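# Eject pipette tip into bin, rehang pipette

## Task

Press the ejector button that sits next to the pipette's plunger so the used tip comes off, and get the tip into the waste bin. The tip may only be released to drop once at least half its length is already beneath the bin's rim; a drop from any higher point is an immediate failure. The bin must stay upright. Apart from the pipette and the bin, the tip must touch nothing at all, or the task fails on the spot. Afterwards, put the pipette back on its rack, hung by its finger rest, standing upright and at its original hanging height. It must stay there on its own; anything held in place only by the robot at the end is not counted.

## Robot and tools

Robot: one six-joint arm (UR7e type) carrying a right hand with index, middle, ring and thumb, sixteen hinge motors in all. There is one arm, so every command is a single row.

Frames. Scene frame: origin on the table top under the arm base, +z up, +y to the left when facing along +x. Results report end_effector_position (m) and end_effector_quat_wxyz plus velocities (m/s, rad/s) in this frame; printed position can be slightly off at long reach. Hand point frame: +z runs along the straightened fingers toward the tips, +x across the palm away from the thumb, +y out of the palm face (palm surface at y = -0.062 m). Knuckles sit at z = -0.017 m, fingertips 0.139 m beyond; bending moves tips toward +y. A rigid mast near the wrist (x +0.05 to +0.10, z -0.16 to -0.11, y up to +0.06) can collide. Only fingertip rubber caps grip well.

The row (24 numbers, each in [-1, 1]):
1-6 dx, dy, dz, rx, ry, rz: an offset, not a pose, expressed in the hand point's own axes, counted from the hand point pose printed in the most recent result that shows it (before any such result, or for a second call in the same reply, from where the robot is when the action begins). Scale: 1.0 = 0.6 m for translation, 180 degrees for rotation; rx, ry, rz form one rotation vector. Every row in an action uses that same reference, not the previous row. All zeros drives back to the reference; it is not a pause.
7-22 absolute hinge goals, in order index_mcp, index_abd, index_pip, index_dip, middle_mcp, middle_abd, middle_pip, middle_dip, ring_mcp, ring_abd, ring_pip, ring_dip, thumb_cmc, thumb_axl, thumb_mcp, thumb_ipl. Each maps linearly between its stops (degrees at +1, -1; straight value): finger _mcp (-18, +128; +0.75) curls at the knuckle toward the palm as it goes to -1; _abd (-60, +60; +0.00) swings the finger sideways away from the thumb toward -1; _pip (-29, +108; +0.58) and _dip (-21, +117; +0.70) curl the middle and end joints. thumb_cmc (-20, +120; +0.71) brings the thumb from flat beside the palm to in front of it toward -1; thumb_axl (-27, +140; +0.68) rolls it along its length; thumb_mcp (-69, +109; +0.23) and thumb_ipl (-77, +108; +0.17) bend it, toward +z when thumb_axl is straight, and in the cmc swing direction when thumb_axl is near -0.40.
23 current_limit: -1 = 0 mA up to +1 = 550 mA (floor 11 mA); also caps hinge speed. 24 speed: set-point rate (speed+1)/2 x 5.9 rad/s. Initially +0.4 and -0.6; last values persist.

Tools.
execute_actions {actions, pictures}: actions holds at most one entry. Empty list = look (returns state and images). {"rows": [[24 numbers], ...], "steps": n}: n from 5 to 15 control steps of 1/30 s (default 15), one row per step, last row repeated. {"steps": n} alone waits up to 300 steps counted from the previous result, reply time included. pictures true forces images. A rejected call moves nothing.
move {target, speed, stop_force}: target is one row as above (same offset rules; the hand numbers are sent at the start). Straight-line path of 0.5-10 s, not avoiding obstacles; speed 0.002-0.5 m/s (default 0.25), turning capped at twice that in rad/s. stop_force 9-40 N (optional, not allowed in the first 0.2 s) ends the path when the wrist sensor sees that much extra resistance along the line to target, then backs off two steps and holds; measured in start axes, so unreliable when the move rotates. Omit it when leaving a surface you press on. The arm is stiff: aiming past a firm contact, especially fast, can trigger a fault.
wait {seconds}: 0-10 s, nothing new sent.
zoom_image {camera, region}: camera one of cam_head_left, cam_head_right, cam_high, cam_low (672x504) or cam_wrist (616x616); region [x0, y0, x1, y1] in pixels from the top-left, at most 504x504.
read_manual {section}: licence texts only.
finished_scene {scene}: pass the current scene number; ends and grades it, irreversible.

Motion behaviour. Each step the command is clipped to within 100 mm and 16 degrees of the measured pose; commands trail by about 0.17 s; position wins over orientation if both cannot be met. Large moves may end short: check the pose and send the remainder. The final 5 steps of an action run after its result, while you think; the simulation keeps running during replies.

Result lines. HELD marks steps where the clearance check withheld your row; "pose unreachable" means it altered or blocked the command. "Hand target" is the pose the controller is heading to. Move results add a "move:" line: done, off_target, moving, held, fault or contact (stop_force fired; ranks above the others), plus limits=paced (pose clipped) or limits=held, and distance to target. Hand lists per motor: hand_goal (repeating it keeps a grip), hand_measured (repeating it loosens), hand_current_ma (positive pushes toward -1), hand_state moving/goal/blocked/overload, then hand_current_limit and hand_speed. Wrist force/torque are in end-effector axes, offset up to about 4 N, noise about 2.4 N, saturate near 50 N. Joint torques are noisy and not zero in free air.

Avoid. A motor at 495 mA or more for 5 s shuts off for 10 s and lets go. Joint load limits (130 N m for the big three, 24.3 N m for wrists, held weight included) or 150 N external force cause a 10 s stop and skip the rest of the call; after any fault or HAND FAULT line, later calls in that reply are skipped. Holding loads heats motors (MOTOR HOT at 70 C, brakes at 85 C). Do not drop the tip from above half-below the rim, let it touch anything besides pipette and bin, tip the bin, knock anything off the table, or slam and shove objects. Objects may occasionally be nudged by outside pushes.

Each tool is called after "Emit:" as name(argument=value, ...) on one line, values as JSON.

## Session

Emit:
execute_actions(actions=[])

Scene clock: 0.00 s of 9600.00 s.
end_effector_position=(+0.8338, -0.0793, +0.2989) hand_goal=(+0.754, +0.000, +0.576, +0.696, +0.754, +0.000, +0.576, +0.696, +0.754, +0.000, +0.576, +0.696, +0.714, +0.678, +0.226, +0.168) hand_measured=(+0.754, +0.000, +0.576, +0.696, +0.754, +0.000, +0.576, +0.696, +0.754, +0.000, +0.576, +0.696, +0.714, +0.678, +0.226, +0.168) hand_current_ma=(+0, +0, +0, +0, +0, +0, +0, +0, +0, +0, +0, +0, +0, +0, +0, +0) hand_state=(goal, goal, goal, goal, goal, goal, goal, goal, goal, goal, goal, goal, goal, goal, goal, goal) hand_current_limit=0.40 hand_speed=-0.60 end_effector_quat_wxyz=(+0.148, -0.014, +0.966, -0.210) end_effector_velocity=(+0.000, +0.001, +0.000) end_effector_angular_velocity=(+0.000, -0.001, +0.001)
Joint positions: [-0.229 -0.912  1.171 -2.257 -1.877 -1.938]
Joint velocities: [ 0.001 -0.     0.    -0.001  0.001 -0.   ]
Joint torques (N m, as the arm reports them, + toward a larger angle): no reading
Motor temperatures (°C, as the motors report them): [34 36 32 40 36 42]
Wrist force (N, on the end effector, along its own x y z axes, offset not removed): no reading
Wrist torque (N m, same axes, about the end effector's origin, offset not removed): no reading
Hand target: +0.834, -0.079, +0.299; +0.148, -0.014, +0.966, -0.210
camera_calibration (this result's frames):
cam_wrist: T_world_to_cam=[[0.749379, 0.66196, 0.0155286, -0.55106], [0.179871, -0.226084, 0.957357, -0.491274], [0.637243, -0.71463, -0.28849, -0.376517], [0, 0, 0, 1]] pos_world=[0.741251, -0.0153596, 0.37026]

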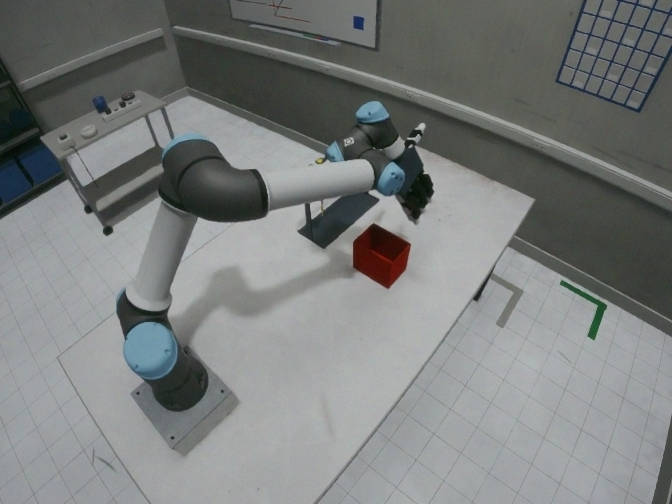

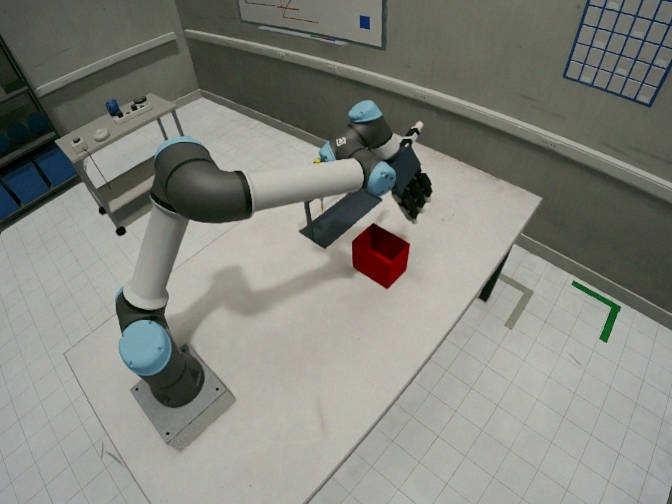

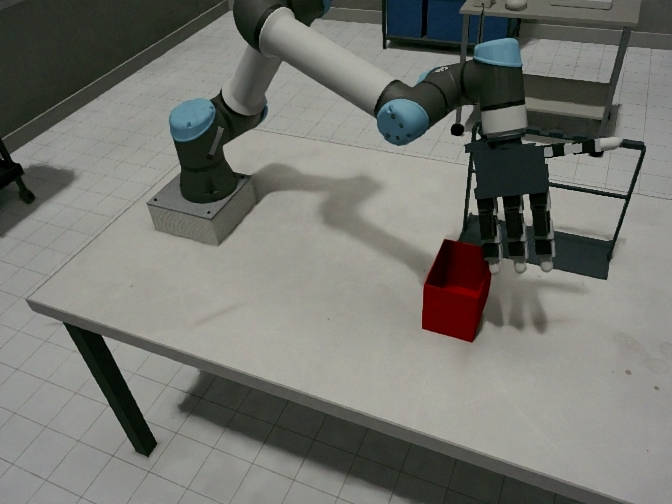

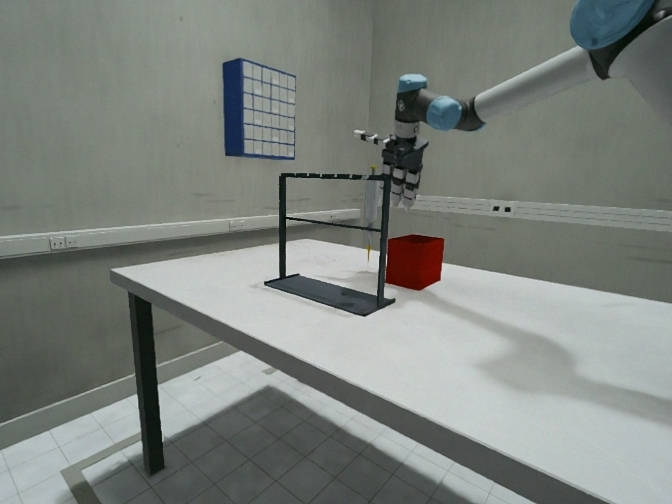

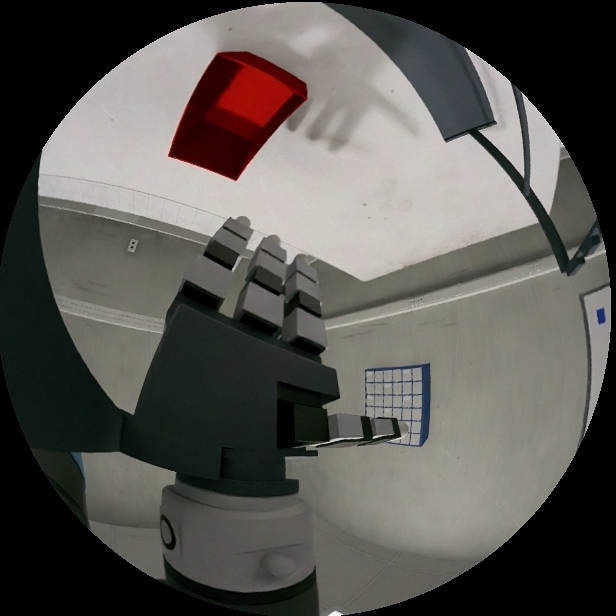

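Emit:
move(target=[0.0900,0.3037,-0.1142,-0.2183,-0.4191,0.0170, 1.0,0,0.85,0.85, 0.8,0,0.6,0.7, 1.0,0,0.85,0.85, 0.714,0.678,0.226,0.168, 0.5,-0.5], speed=0.3)

Scene clock: 4.57 s of 9600.00 s.
end_effector_position=(+0.7683, +0.1093, +0.2686) hand_goal=(+1.000, +0.000, +0.850, +0.850, +0.800, +0.000, +0.600, +0.700, +1.000, +0.000, +0.850, +0.850, +0.714, +0.678, +0.226, +0.168) hand_measured=(+0.996, -0.002, +0.846, +0.846, +0.798, -0.002, +0.596, +0.696, +0.998, -0.002, +0.846, +0.848, +0.712, +0.678, +0.224, +0.168) hand_current_ma=(-17, -11, -17, -16, -15, -12, -16, -16, -16, -11, -17, -15, -13, -4, -15, -2) hand_state=(goal, goal, goal, goal, goal, goal, goal, goal, goal, goal, goal, goal, goal, goal, goal, goal) hand_current_limit=0.50 hand_speed=-0.50 end_effector_quat_wxyz=(+0.689, -0.160, +0.689, +0.160) end_effector_velocity=(+0.000, +0.001, +0.000) end_effector_angular_velocity=(+0.006, -0.008, +0.002)
Joint positions: [-0.293 -0.538  1.503 -4.116 -0.778 -1.562]
Joint velocities: [ 0.002  0.007 -0.01  -0.012 -0.     0.012]
Joint torques (N m, as the arm reports them, + toward a larger angle): [ 11.84 -44.68 -20.39  -3.43   1.21   1.49]
Motor temperatures (°C, as the motors report them): [34 36 32 40 36 42]
Wrist force (N, on the end effector, along its own x y z axes, offset not removed): [-0.2 1.3 3.2]
Wrist torque (N m, same axes, about the end effector's origin, offset not removed): [-0.16 -0.03 -0.22]
Hand target: +0.768, +0.109, +0.269; +0.689, -0.159, +0.689, +0.160
Off the commanded pose: 0.000 m, 0 deg.
Kept back: nothing.
move: done
camera_calibration (this result's frames):
cam_wrist: T_world_to_cam=[[-0.326684, 0.533599, 0.780096, 0.00914485], [-0.357081, -0.83389, 0.420858, 0.215222], [0.875084, -0.14107, 0.462956, -0.656007], [0, 0, 0, 1]] pos_world=[0.6539, 0.0820492, 0.20599]

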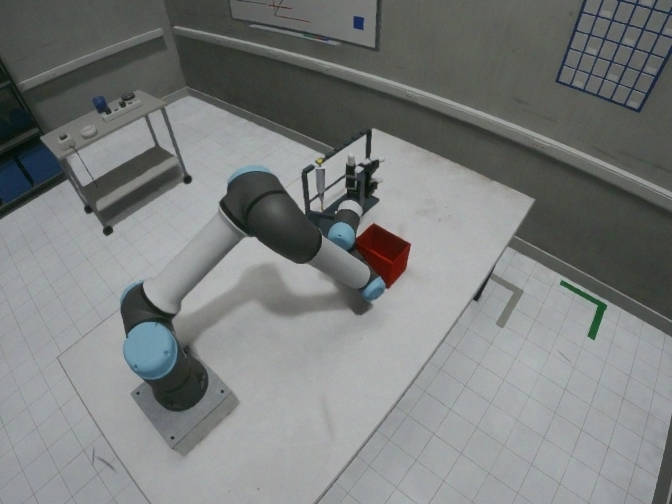

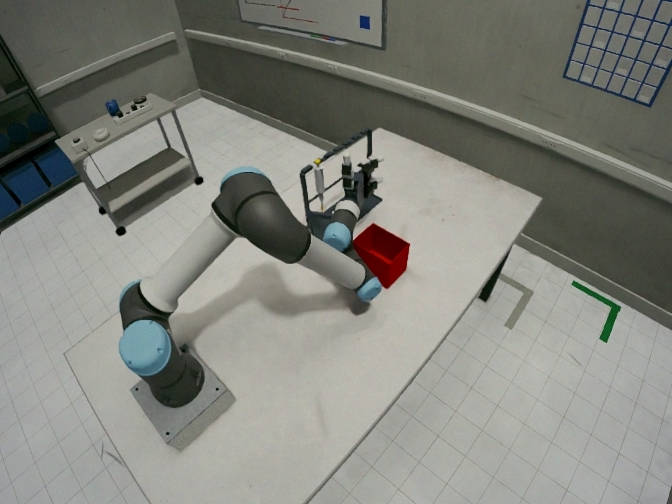

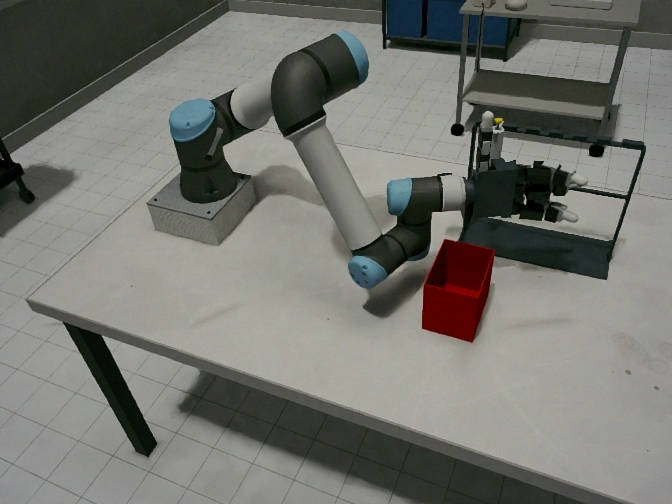

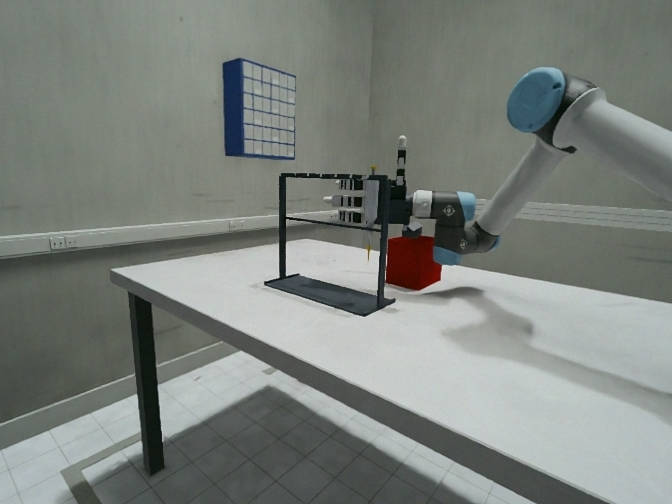

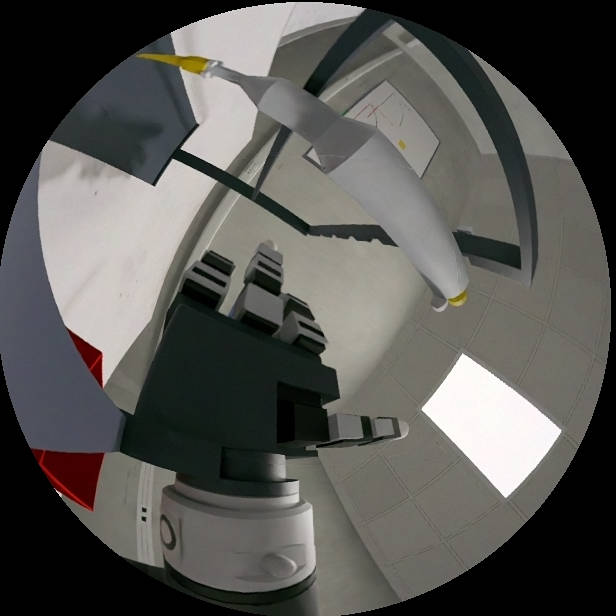

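Emit:
zoom_image(camera="cam_wrist", region=[290, 100, 500, 320])

Emit:
zoom_image(camera="cam_high", region=[465, 105, 535, 165])

Emit:
zoom_image(camera="cam_low", region=[340, 155, 410, 270])

Region (290, 100, 500, 320) of cam_wrist's 616x616 image, scaled by 2.291, with more detail than that image has; it fills the left 481 columns of this view, and the rest is white.

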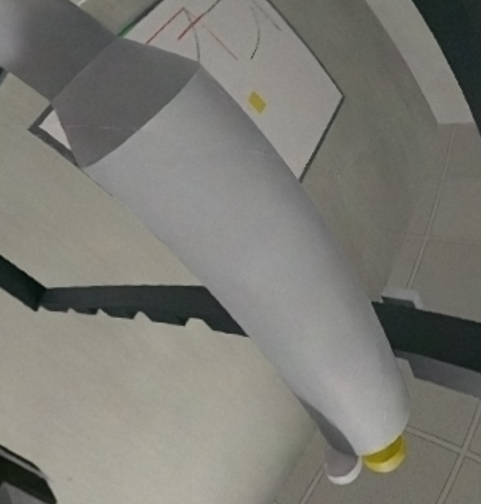

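Region (465, 105, 535, 165) of cam_high's 672x504 image, scaled by 7.200, with more detail than that image has; it fills the top 432 rows of this view, and the rest is white.

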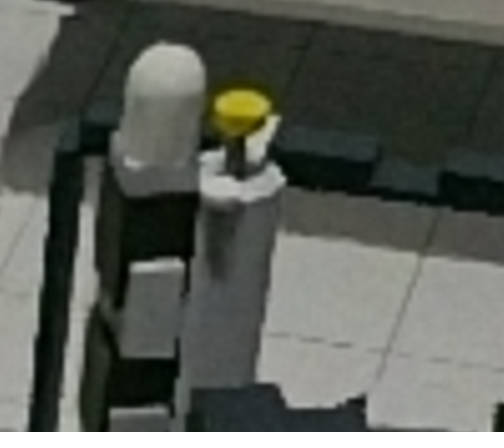

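Region (340, 155, 410, 270) of cam_low's 672x504 image, scaled by 4.383, with more detail than that image has; it fills the left 307 columns of this view, and the rest is white.

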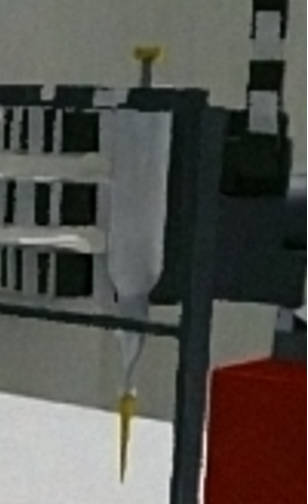

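Emit:
move(target=[0,0.1478,-0.0031,0,0,0, 1.0,0,0.85,0.85, 0.4,0,0.1,0.5, 1.0,0,0.85,0.85, 0.714,0.678,0.226,0.168, 0.5,-0.5], speed=0.1)

Emit:
move(target=[0,0,0,0,0,0, 1.0,0,0.85,0.85, 0.07,0,-1.0,-0.15, 1.0,0,0.85,0.85, 0.714,0.678,0.226,0.168, 0.7,-0.5], speed=0.02)

Scene clock: 7.10 s of 9600.00 s.
end_effector_position=(+0.7278, +0.1880, +0.2684) hand_goal=(+1.000, +0.000, +0.850, +0.850, +0.400, +0.000, +0.100, +0.500, +1.000, +0.000, +0.850, +0.850, +0.714, +0.678, +0.226, +0.168) hand_measured=(+0.998, -0.002, +0.846, +0.846, +0.402, -0.002, +0.104, +0.502, +0.998, -0.002, +0.846, +0.848, +0.712, +0.678, +0.224, +0.168) hand_current_ma=(-13, -11, -16, -15, +10, -12, +15, +15, -12, -11, -16, -15, -10, -4, -14, -2) hand_state=(goal, goal, goal, goal, goal, goal, goal, goal, goal, goal, goal, goal, goal, goal, goal, goal) hand_current_limit=0.50 hand_speed=-0.50 end_effector_quat_wxyz=(+0.688, -0.160, +0.689, +0.159) end_effector_velocity=(-0.001, +0.001, -0.000) end_effector_angular_velocity=(+0.000, +0.001, -0.003)
Joint positions: [-0.179 -0.595  1.658 -4.214 -0.892 -1.564]
Joint velocities: [ 0.003 -0.001  0.004 -0.002 -0.006 -0.   ]
Joint torques (N m, as the arm reports them, + toward a larger angle): [ 11.25 -56.47  -1.1   -3.51  -1.47  -1.64]
Motor temperatures (°C, as the motors report them): [34 36 32 40 36 42]
Wrist force (N, on the end effector, along its own x y z axes, offset not removed): [-5.5 1.6 4.0]
Wrist torque (N m, same axes, about the end effector's origin, offset not removed): [-0.20 0.72 -0.77]
Hand target: +0.728, +0.188, +0.268; +0.688, -0.160, +0.689, +0.159
Off the commanded pose: 0.000 m, 0 deg.
Kept back: nothing.
move: done
camera_calibration (this result's frames):
cam_wrist: T_world_to_cam=[[-0.326653, 0.53377, 0.779992, -0.0459959], [-0.357029, -0.833803, 0.421074, 0.266324], [0.875116, -0.140935, 0.462936, -0.609426], [0, 0, 0, 1]] pos_world=[0.613379, 0.160724, 0.205859]

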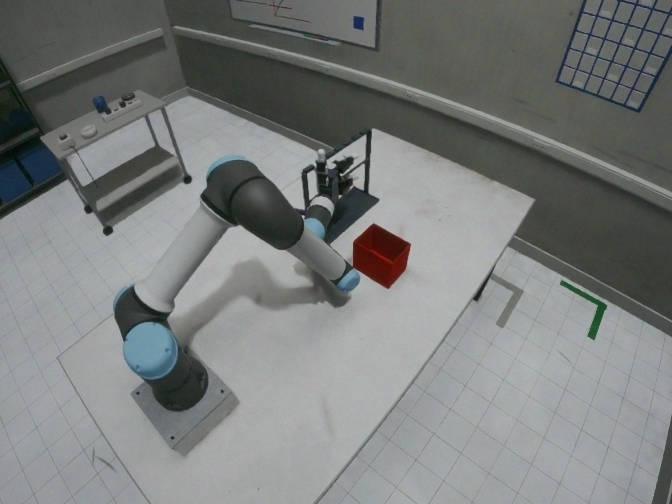

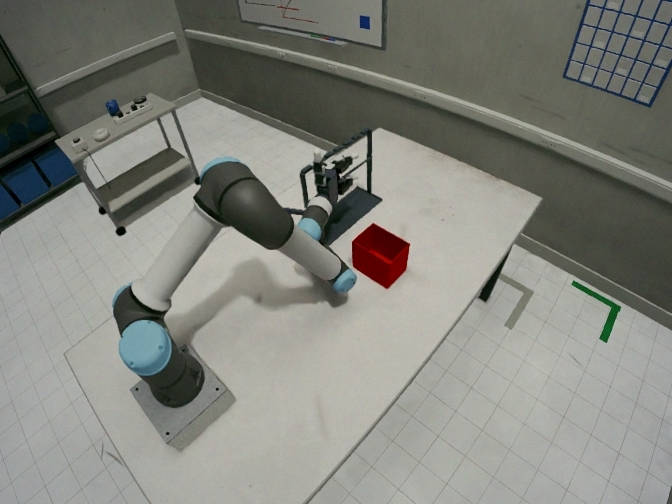

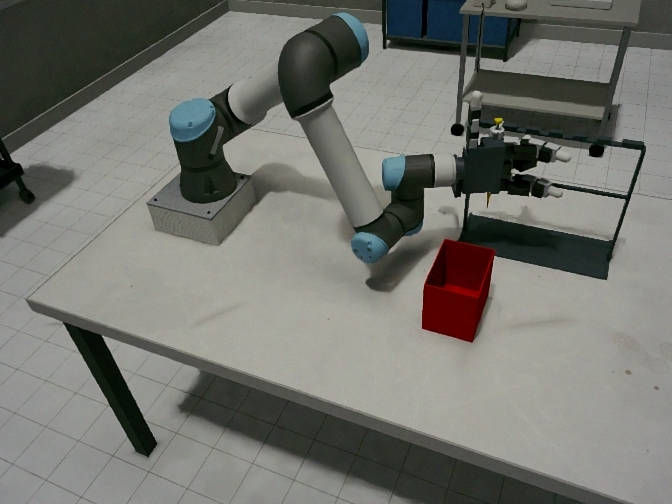

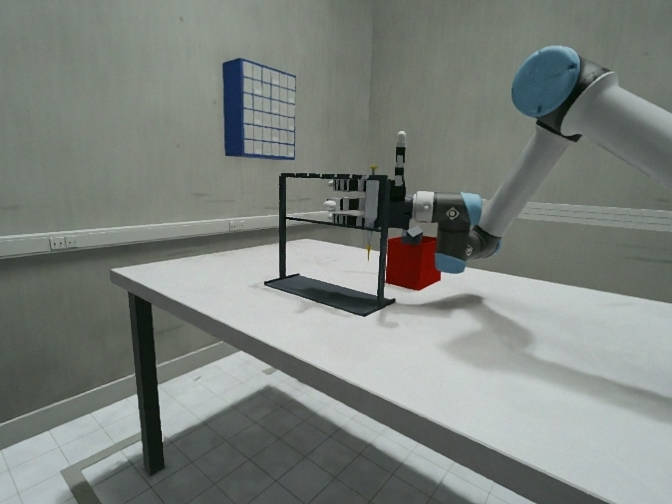

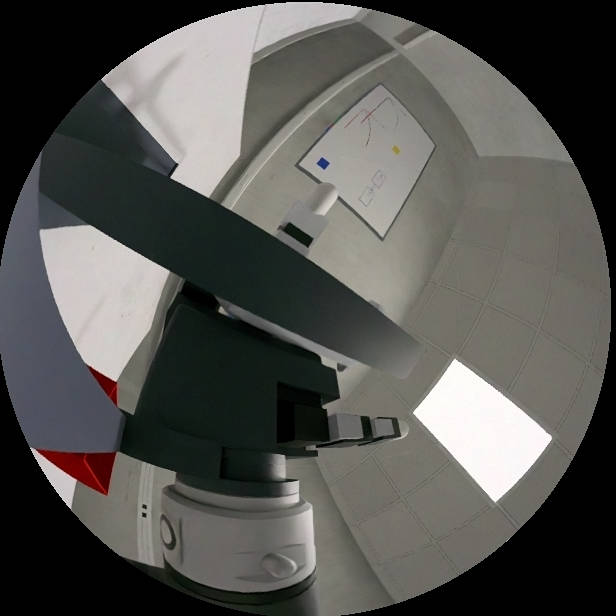

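Scene clock: 8.20 s of 9600.00 s.
end_effector_position=(+0.7278, +0.1880, +0.2684) hand_goal=(+1.000, +0.000, +0.850, +0.850, +0.070, +0.000, -1.000, -0.150, +1.000, +0.000, +0.850, +0.850, +0.714, +0.678, +0.226, +0.168) hand_measured=(+0.998, -0.002, +0.846, +0.846, +0.074, -0.004, -0.858, -0.128, +0.998, -0.002, +0.846, +0.848, +0.712, +0.678, +0.224, +0.168) hand_current_ma=(-13, -12, -16, -15, +21, -17, +467, +113, -12, -11, -16, -15, -10, -4, -14, -2) hand_state=(goal, goal, goal, goal, goal, goal, blocked, blocked, goal, goal, goal, goal, goal, goal, goal, goal) hand_current_limit=0.70 hand_speed=-0.50 end_effector_quat_wxyz=(+0.688, -0.160, +0.689, +0.159) end_effector_velocity=(+0.000, +0.000, +0.000) end_effector_angular_velocity=(+0.000, +0.000, -0.000)
Joint positions: [-0.179 -0.595  1.658 -4.214 -0.892 -1.564]
Joint velocities: [ 0.     0.    -0.001  0.001 -0.001  0.   ]
Joint torques (N m, as the arm reports them, + toward a larger angle): [-12.42 -44.84 -18.     0.03   1.11  -1.71]
Motor temperatures (°C, as the motors report them): [34 36 32 40 36 42]
Wrist force (N, on the end effector, along its own x y z axes, offset not removed): [-2.9 -4.3 0.3]
Wrist torque (N m, same axes, about the end effector's origin, offset not removed): [-0.39 0.36 -0.56]
Hand target: +0.728, +0.188, +0.268; +0.688, -0.160, +0.689, +0.159
Off the commanded pose: 0.000 m, 0 deg.
Kept back: nothing.
move: done
camera_calibration (this result's frames):
cam_wrist: T_world_to_cam=[[-0.326685, 0.53377, 0.779979, -0.0459921], [-0.357026, -0.833806, 0.42107, 0.266319], [0.875105, -0.140916, 0.462962, -0.609434], [0, 0, 0, 1]] pos_world=[0.613376, 0.160729, 0.205878]

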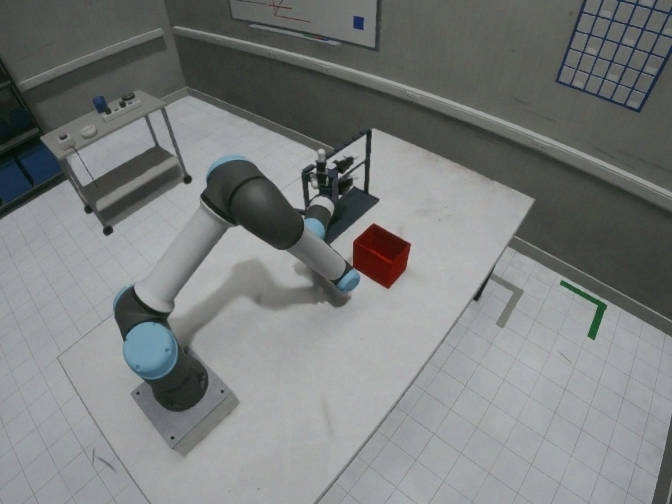

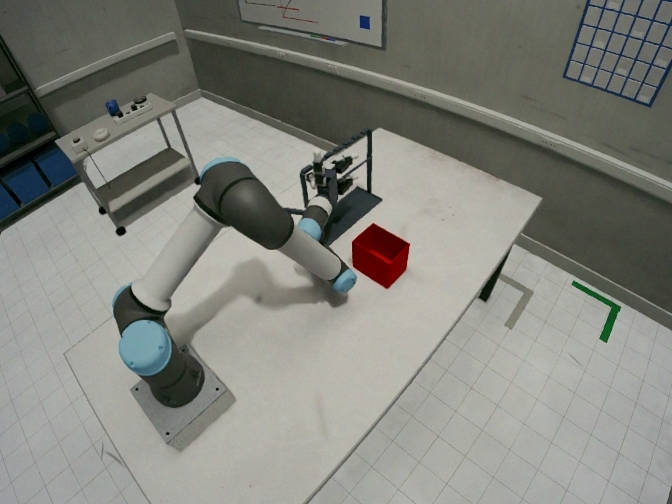

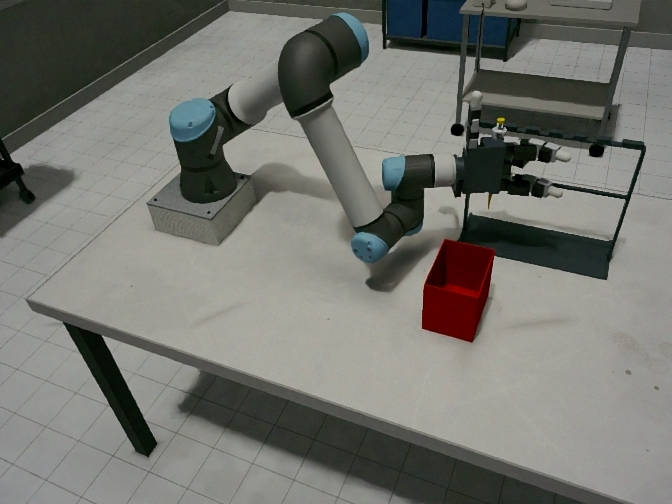

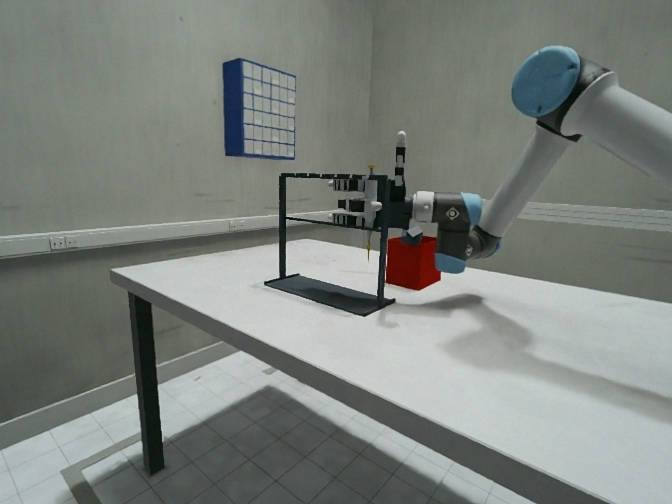

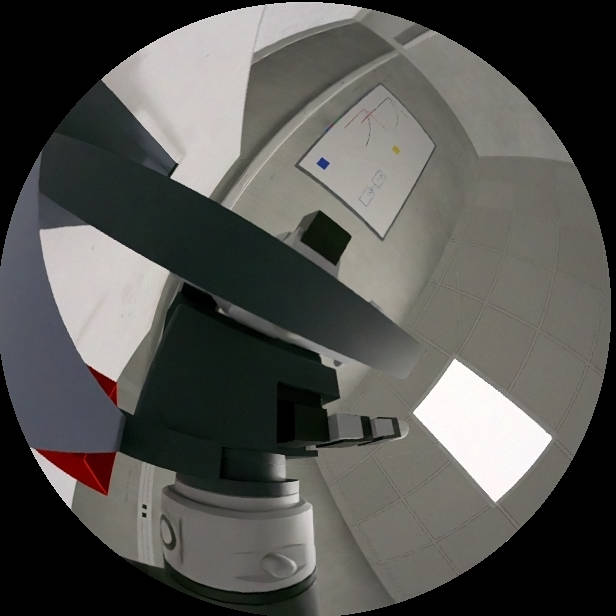

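Emit:
move(target=[-0.0275,0,0,0,0,0, 1.0,0,0.85,0.85, 0.07,0,-1.0,-0.15, 1.0,0,0.85,0.85, 0.714,0.678,0.226,0.168, 0.7,-0.5], speed=0.03)

Emit:
zoom_image(camera="cam_low", region=[340, 150, 410, 265])

Scene clock: 9.40 s of 9600.00 s.
end_effector_position=(+0.7278, +0.1880, +0.2848) hand_goal=(+1.000, +0.000, +0.850, +0.850, +0.070, +0.000, -1.000, -0.150, +1.000, +0.000, +0.850, +0.850, +0.714, +0.678, +0.226, +0.168) hand_measured=(+0.998, -0.002, +0.846, +0.846, +0.072, -0.004, -0.864, -0.124, +0.998, -0.002, +0.846, +0.848, +0.712, +0.678, +0.224, +0.168) hand_current_ma=(-13, -12, -16, -15, +15, -17, +467, +136, -12, -11, -16, -15, -10, -4, -14, -2) hand_state=(goal, goal, goal, goal, goal, goal, blocked, blocked, goal, goal, goal, goal, goal, goal, goal, goal) hand_current_limit=0.70 hand_speed=-0.50 end_effector_quat_wxyz=(+0.688, -0.160, +0.689, +0.160) end_effector_velocity=(+0.001, -0.001, +0.002) end_effector_angular_velocity=(-0.001, -0.002, -0.003)
Joint positions: [-0.179 -0.629  1.668 -4.19  -0.892 -1.564]
Joint velocities: [-0.001 -0.004 -0.     0.002 -0.002 -0.   ]
Joint torques (N m, as the arm reports them, + toward a larger angle): [-12.93 -58.52  -2.62  -0.41   1.18   0.37]
Motor temperatures (°C, as the motors report them): [34 36 32 40 36 42]
Wrist force (N, on the end effector, along its own x y z axes, offset not removed): [-3.2 -0.3 3.5]
Wrist torque (N m, same axes, about the end effector's origin, offset not removed): [-0.53 0.32 -0.35]
Hand target: +0.728, +0.188, +0.285; +0.688, -0.160, +0.689, +0.159
Off the commanded pose: 0.000 m, 0 deg.
Kept back: nothing.
move: done
camera_calibration (this result's frames):
cam_wrist: T_world_to_cam=[[-0.326676, 0.53372, 0.780016, -0.0587416], [-0.357021, -0.833833, 0.421021, 0.259476], [0.875111, -0.140944, 0.462943, -0.616979], [0, 0, 0, 1]] pos_world=[0.613374, 0.160752, 0.2222]

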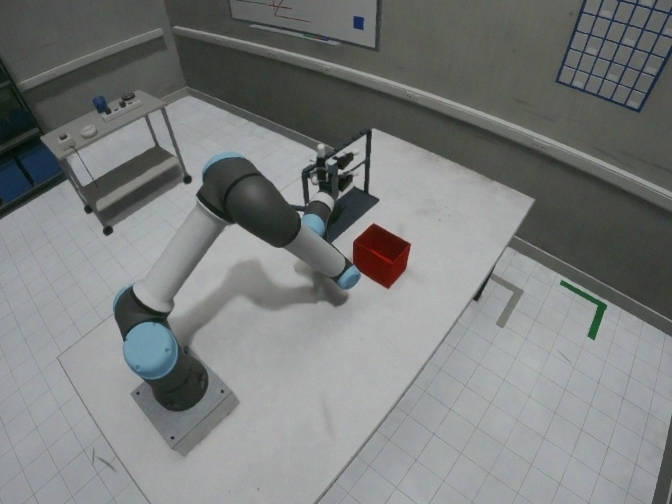

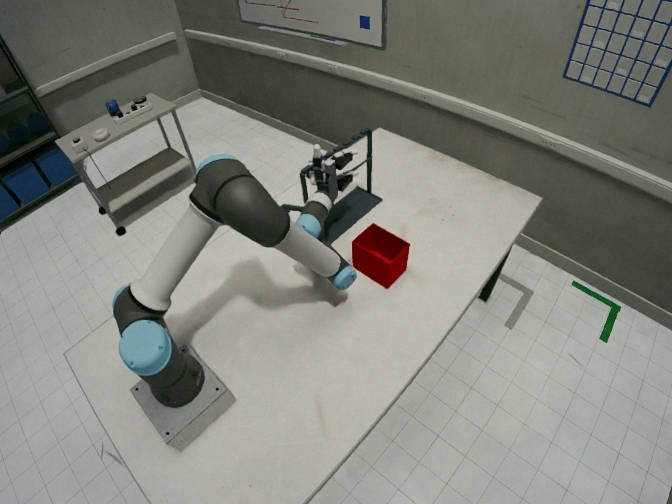

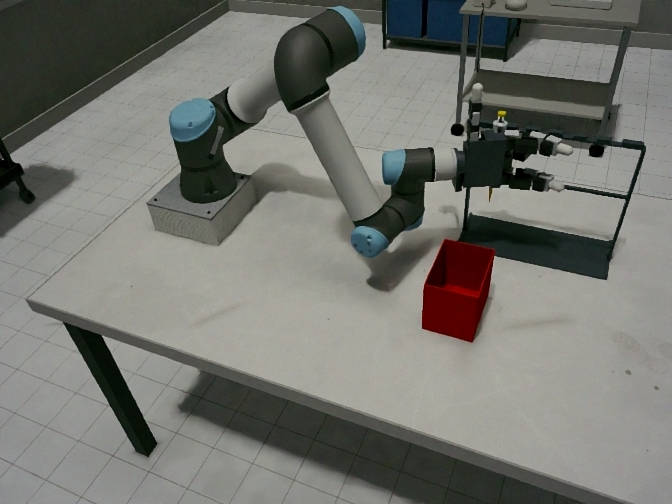

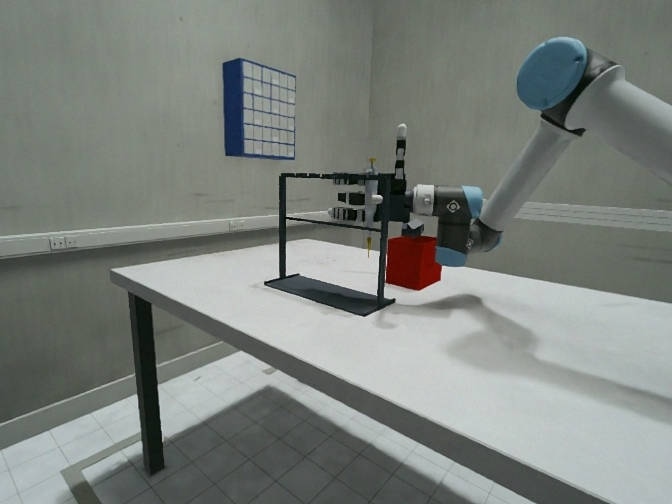

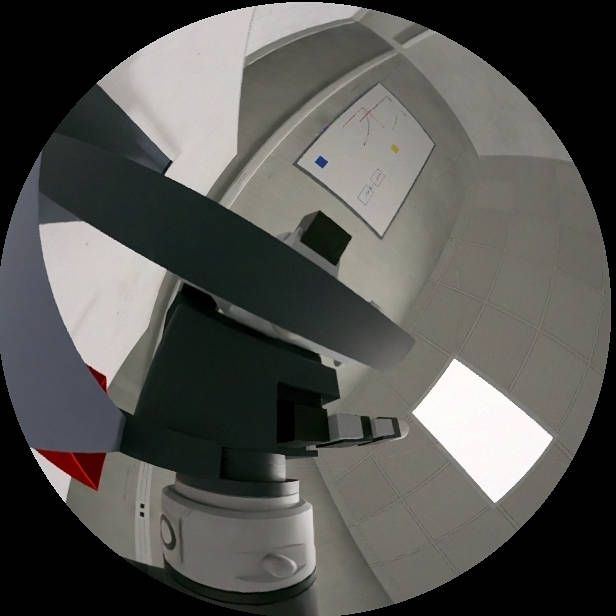

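Region (340, 150, 410, 265) of cam_low's 672x504 image, scaled by 4.383, with more detail than that image has; it fills the left 307 columns of this view, and the rest is white.

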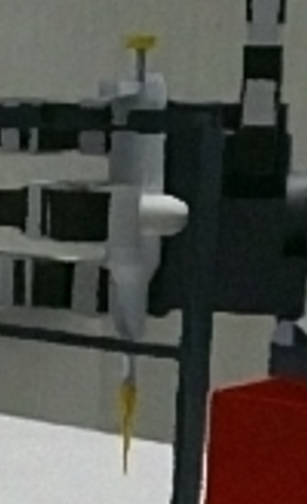

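Emit:
move(target=[0,-0.0944,-0.046,0,0,0, 1.0,0,0.85,0.85, 0.07,0,-1.0,-0.15, 1.0,0,0.85,0.85, 0.714,0.678,0.226,0.168, 0.7,-0.5], speed=0.1)

Emit:
move(target=[-0.1087,-0.3424,-0.1535,0.1447,0,0, 1.0,0,0.85,0.85, 0.07,0,-1.0,-0.15, 1.0,0,0.85,0.85, 0.714,0.678,0.226,0.168, 0.7,-0.5], speed=0.2)

Scene clock: 12.33 s of 9600.00 s.
end_effector_position=(+0.7279, +0.1252, +0.2849) hand_goal=(+1.000, +0.000, +0.850, +0.850, +0.070, +0.000, -1.000, -0.150, +1.000, +0.000, +0.850, +0.850, +0.714, +0.678, +0.226, +0.168) hand_measured=(+0.998, -0.002, +0.846, +0.846, +0.072, -0.004, -0.864, -0.122, +0.998, -0.002, +0.846, +0.848, +0.712, +0.678, +0.224, +0.168) hand_current_ma=(-12, -12, -16, -15, +14, -17, +467, +137, -11, -11, -15, -14, -9, -4, -14, -2) hand_state=(goal, goal, goal, goal, goal, goal, blocked, blocked, goal, goal, goal, goal, goal, goal, goal, goal) hand_current_limit=0.70 hand_speed=-0.50 end_effector_quat_wxyz=(+0.689, -0.160, +0.689, +0.160) end_effector_velocity=(-0.000, -0.002, +0.000) end_effector_angular_velocity=(-0.000, -0.000, +0.001)
Joint positions: [-0.291 -0.625  1.659 -4.186 -0.781 -1.562]
Joint velocities: [-0.004  0.    -0.001  0.001  0.005  0.   ]
Joint torques (N m, as the arm reports them, + toward a larger angle): [-12.3  -41.82 -19.62  -0.12   1.44   1.4 ]
Motor temperatures (°C, as the motors report them): [34 36 32 40 36 42]
Wrist force (N, on the end effector, along its own x y z axes, offset not removed): [-2.6 3.1 6.7]
Wrist torque (N m, same axes, about the end effector's origin, offset not removed): [-0.32 0.20 -0.39]
Hand target: +0.728, +0.125, +0.285; +0.689, -0.160, +0.689, +0.160
Off the commanded pose: 0.000 m, 0 deg.
Kept back: nothing.
move: done
camera_calibration (this result's frames):
cam_wrist: T_world_to_cam=[[-0.326718, 0.533548, 0.780117, -0.0252801], [-0.357058, -0.833924, 0.42081, 0.207167], [0.87508, -0.141061, 0.462966, -0.625918], [0, 0, 0, 1]] pos_world=[0.613439, 0.0979566, 0.222322]

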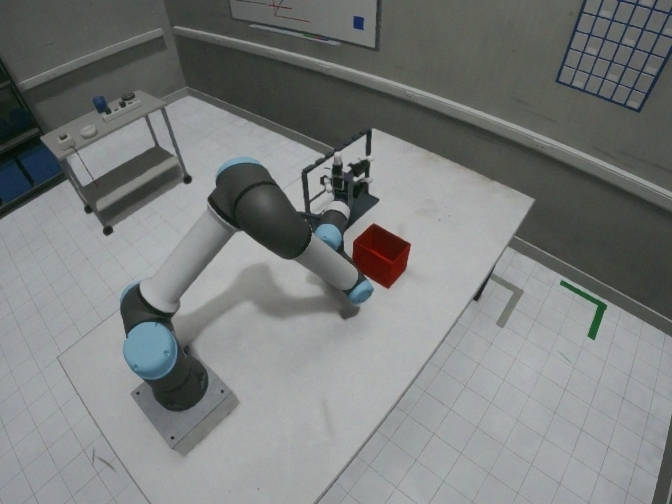

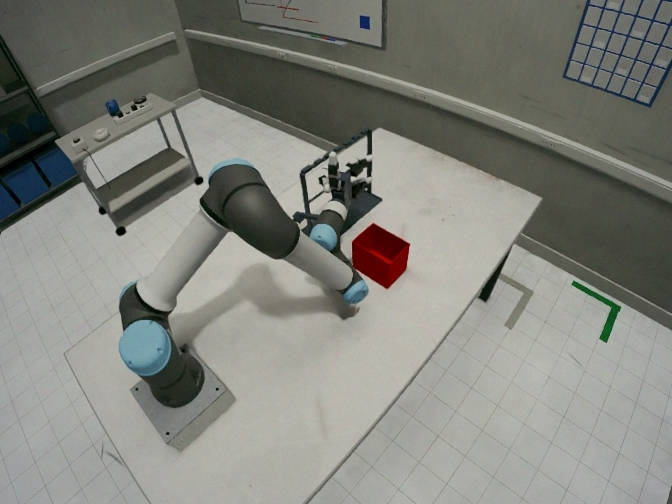

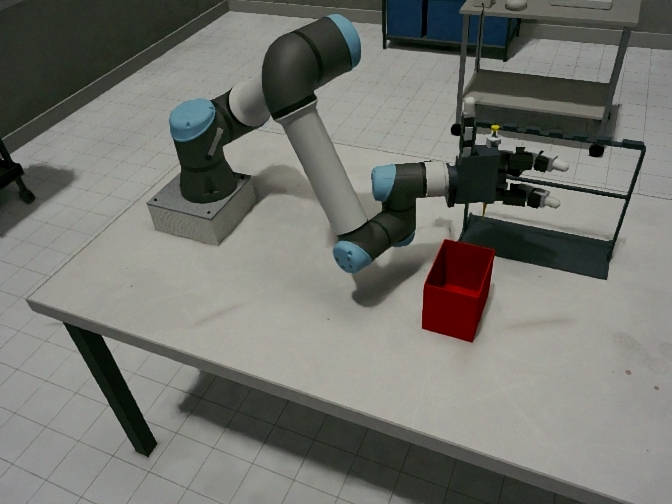

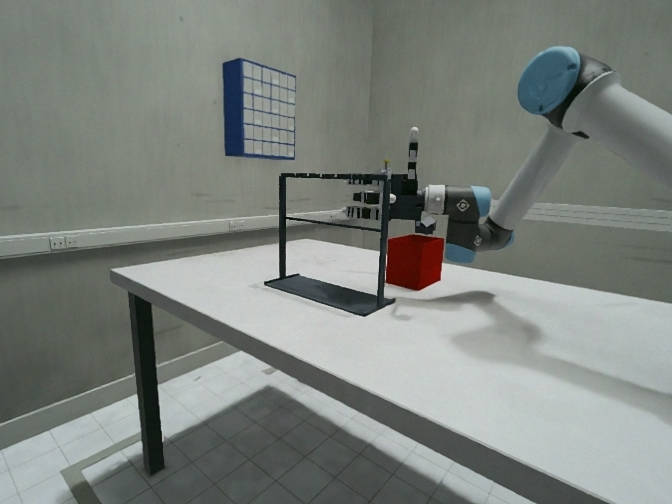

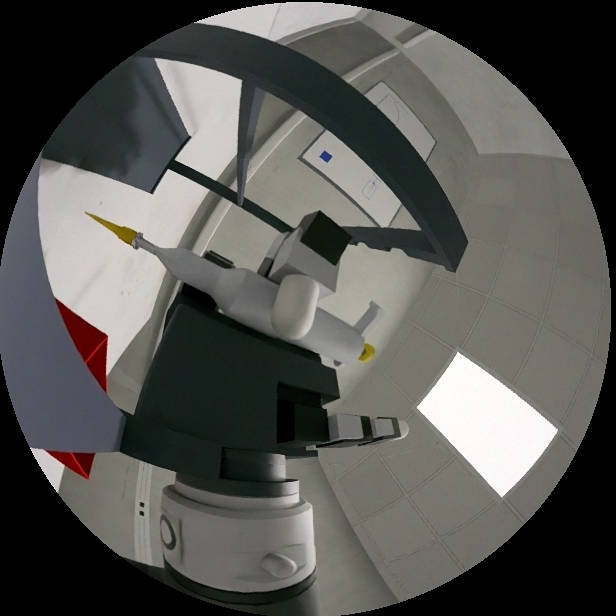

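Scene clock: 14.07 s of 9600.00 s.
end_effector_position=(+0.7353, -0.0996, +0.3503) hand_goal=(+1.000, +0.000, +0.850, +0.850, +0.070, +0.000, -1.000, -0.150, +1.000, +0.000, +0.850, +0.850, +0.714, +0.678, +0.226, +0.168) hand_measured=(+0.998, -0.002, +0.848, +0.848, +0.072, -0.004, -0.864, -0.122, +0.998, -0.002, +0.848, +0.848, +0.712, +0.678, +0.224, +0.168) hand_current_ma=(-8, -12, -15, -15, +14, -17, +468, +138, -8, -11, -15, -14, -8, -4, -13, -2) hand_state=(goal, goal, goal, goal, goal, goal, blocked, blocked, goal, goal, goal, goal, goal, goal, goal, goal) hand_current_limit=0.70 hand_speed=-0.50 end_effector_quat_wxyz=(+0.707, -0.000, +0.707, +0.000) end_effector_velocity=(+0.000, -0.001, +0.001) end_effector_angular_velocity=(-0.000, -0.000, -0.001)
Joint positions: [-0.56  -0.785  1.758 -4.123 -0.966 -1.561]
Joint velocities: [-0.001 -0.001 -0.001  0.002 -0.     0.   ]
Joint torques (N m, as the arm reports them, + toward a larger angle): [-11.89 -54.85 -20.82  -0.15  -1.44  -1.62]
Motor temperatures (°C, as the motors report them): [34 36 32 40 36 42]
Wrist force (N, on the end effector, along its own x y z axes, offset not removed): [0.0 0.4 4.8]
Wrist torque (N m, same axes, about the end effector's origin, offset not removed): [-0.54 -0.22 -0.26]
Hand target: +0.735, -0.100, +0.350; +0.707, -0.000, +0.707, +0.000
Off the commanded pose: 0.000 m, 0 deg.
Kept back: nothing.
move: done
camera_calibration (this result's frames):
cam_wrist: T_world_to_cam=[[-0.0598191, 0.622697, 0.780173, -0.141371], [-0.687005, -0.592702, 0.420391, 0.261649], [0.724187, -0.510835, 0.463251, -0.620375], [0, 0, 0, 1]] pos_world=[0.620565, -0.0737977, 0.287688]

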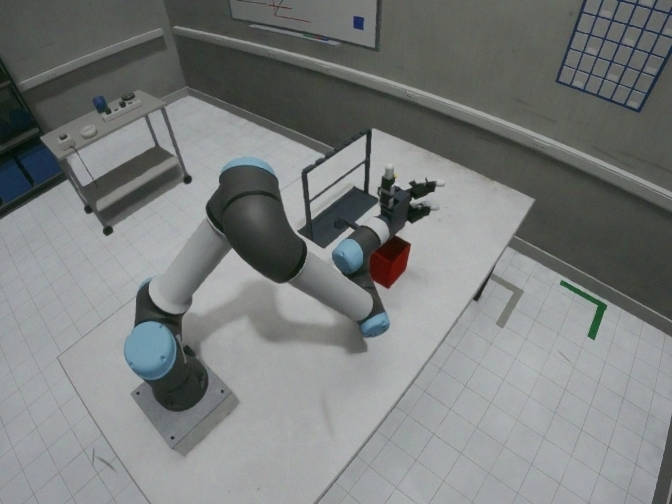

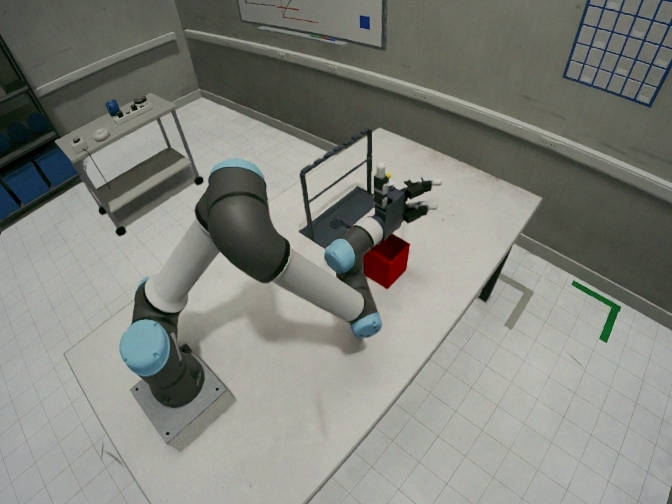

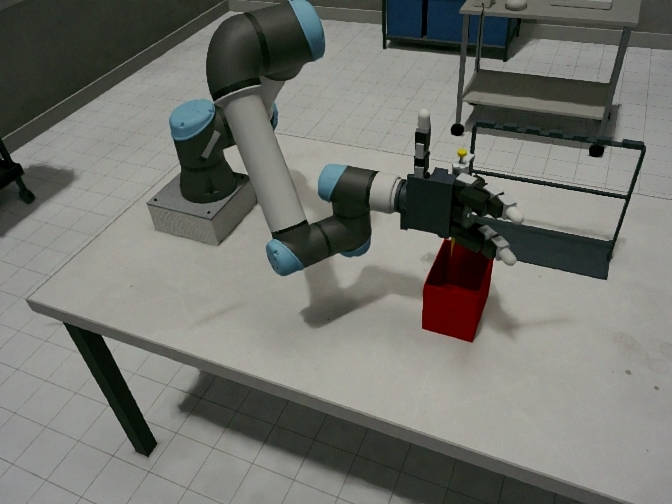

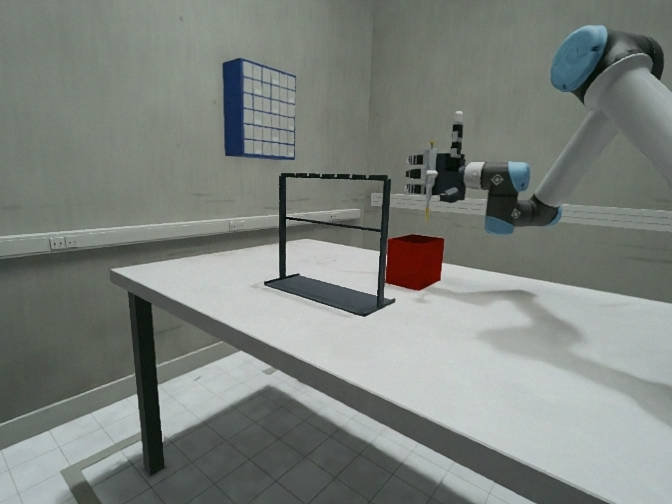

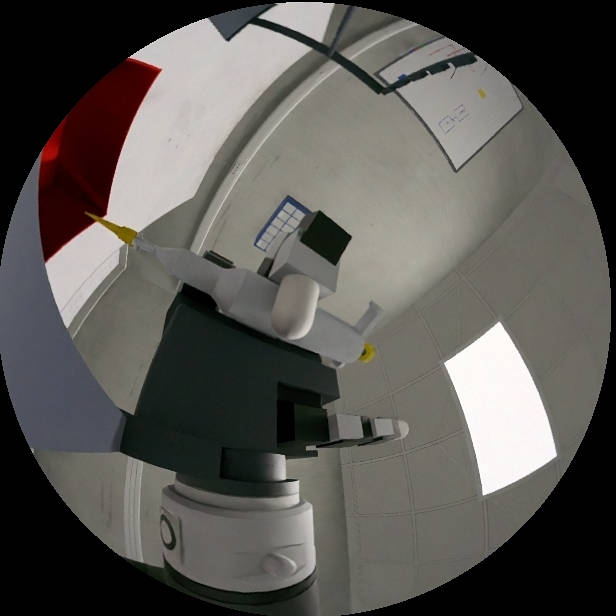

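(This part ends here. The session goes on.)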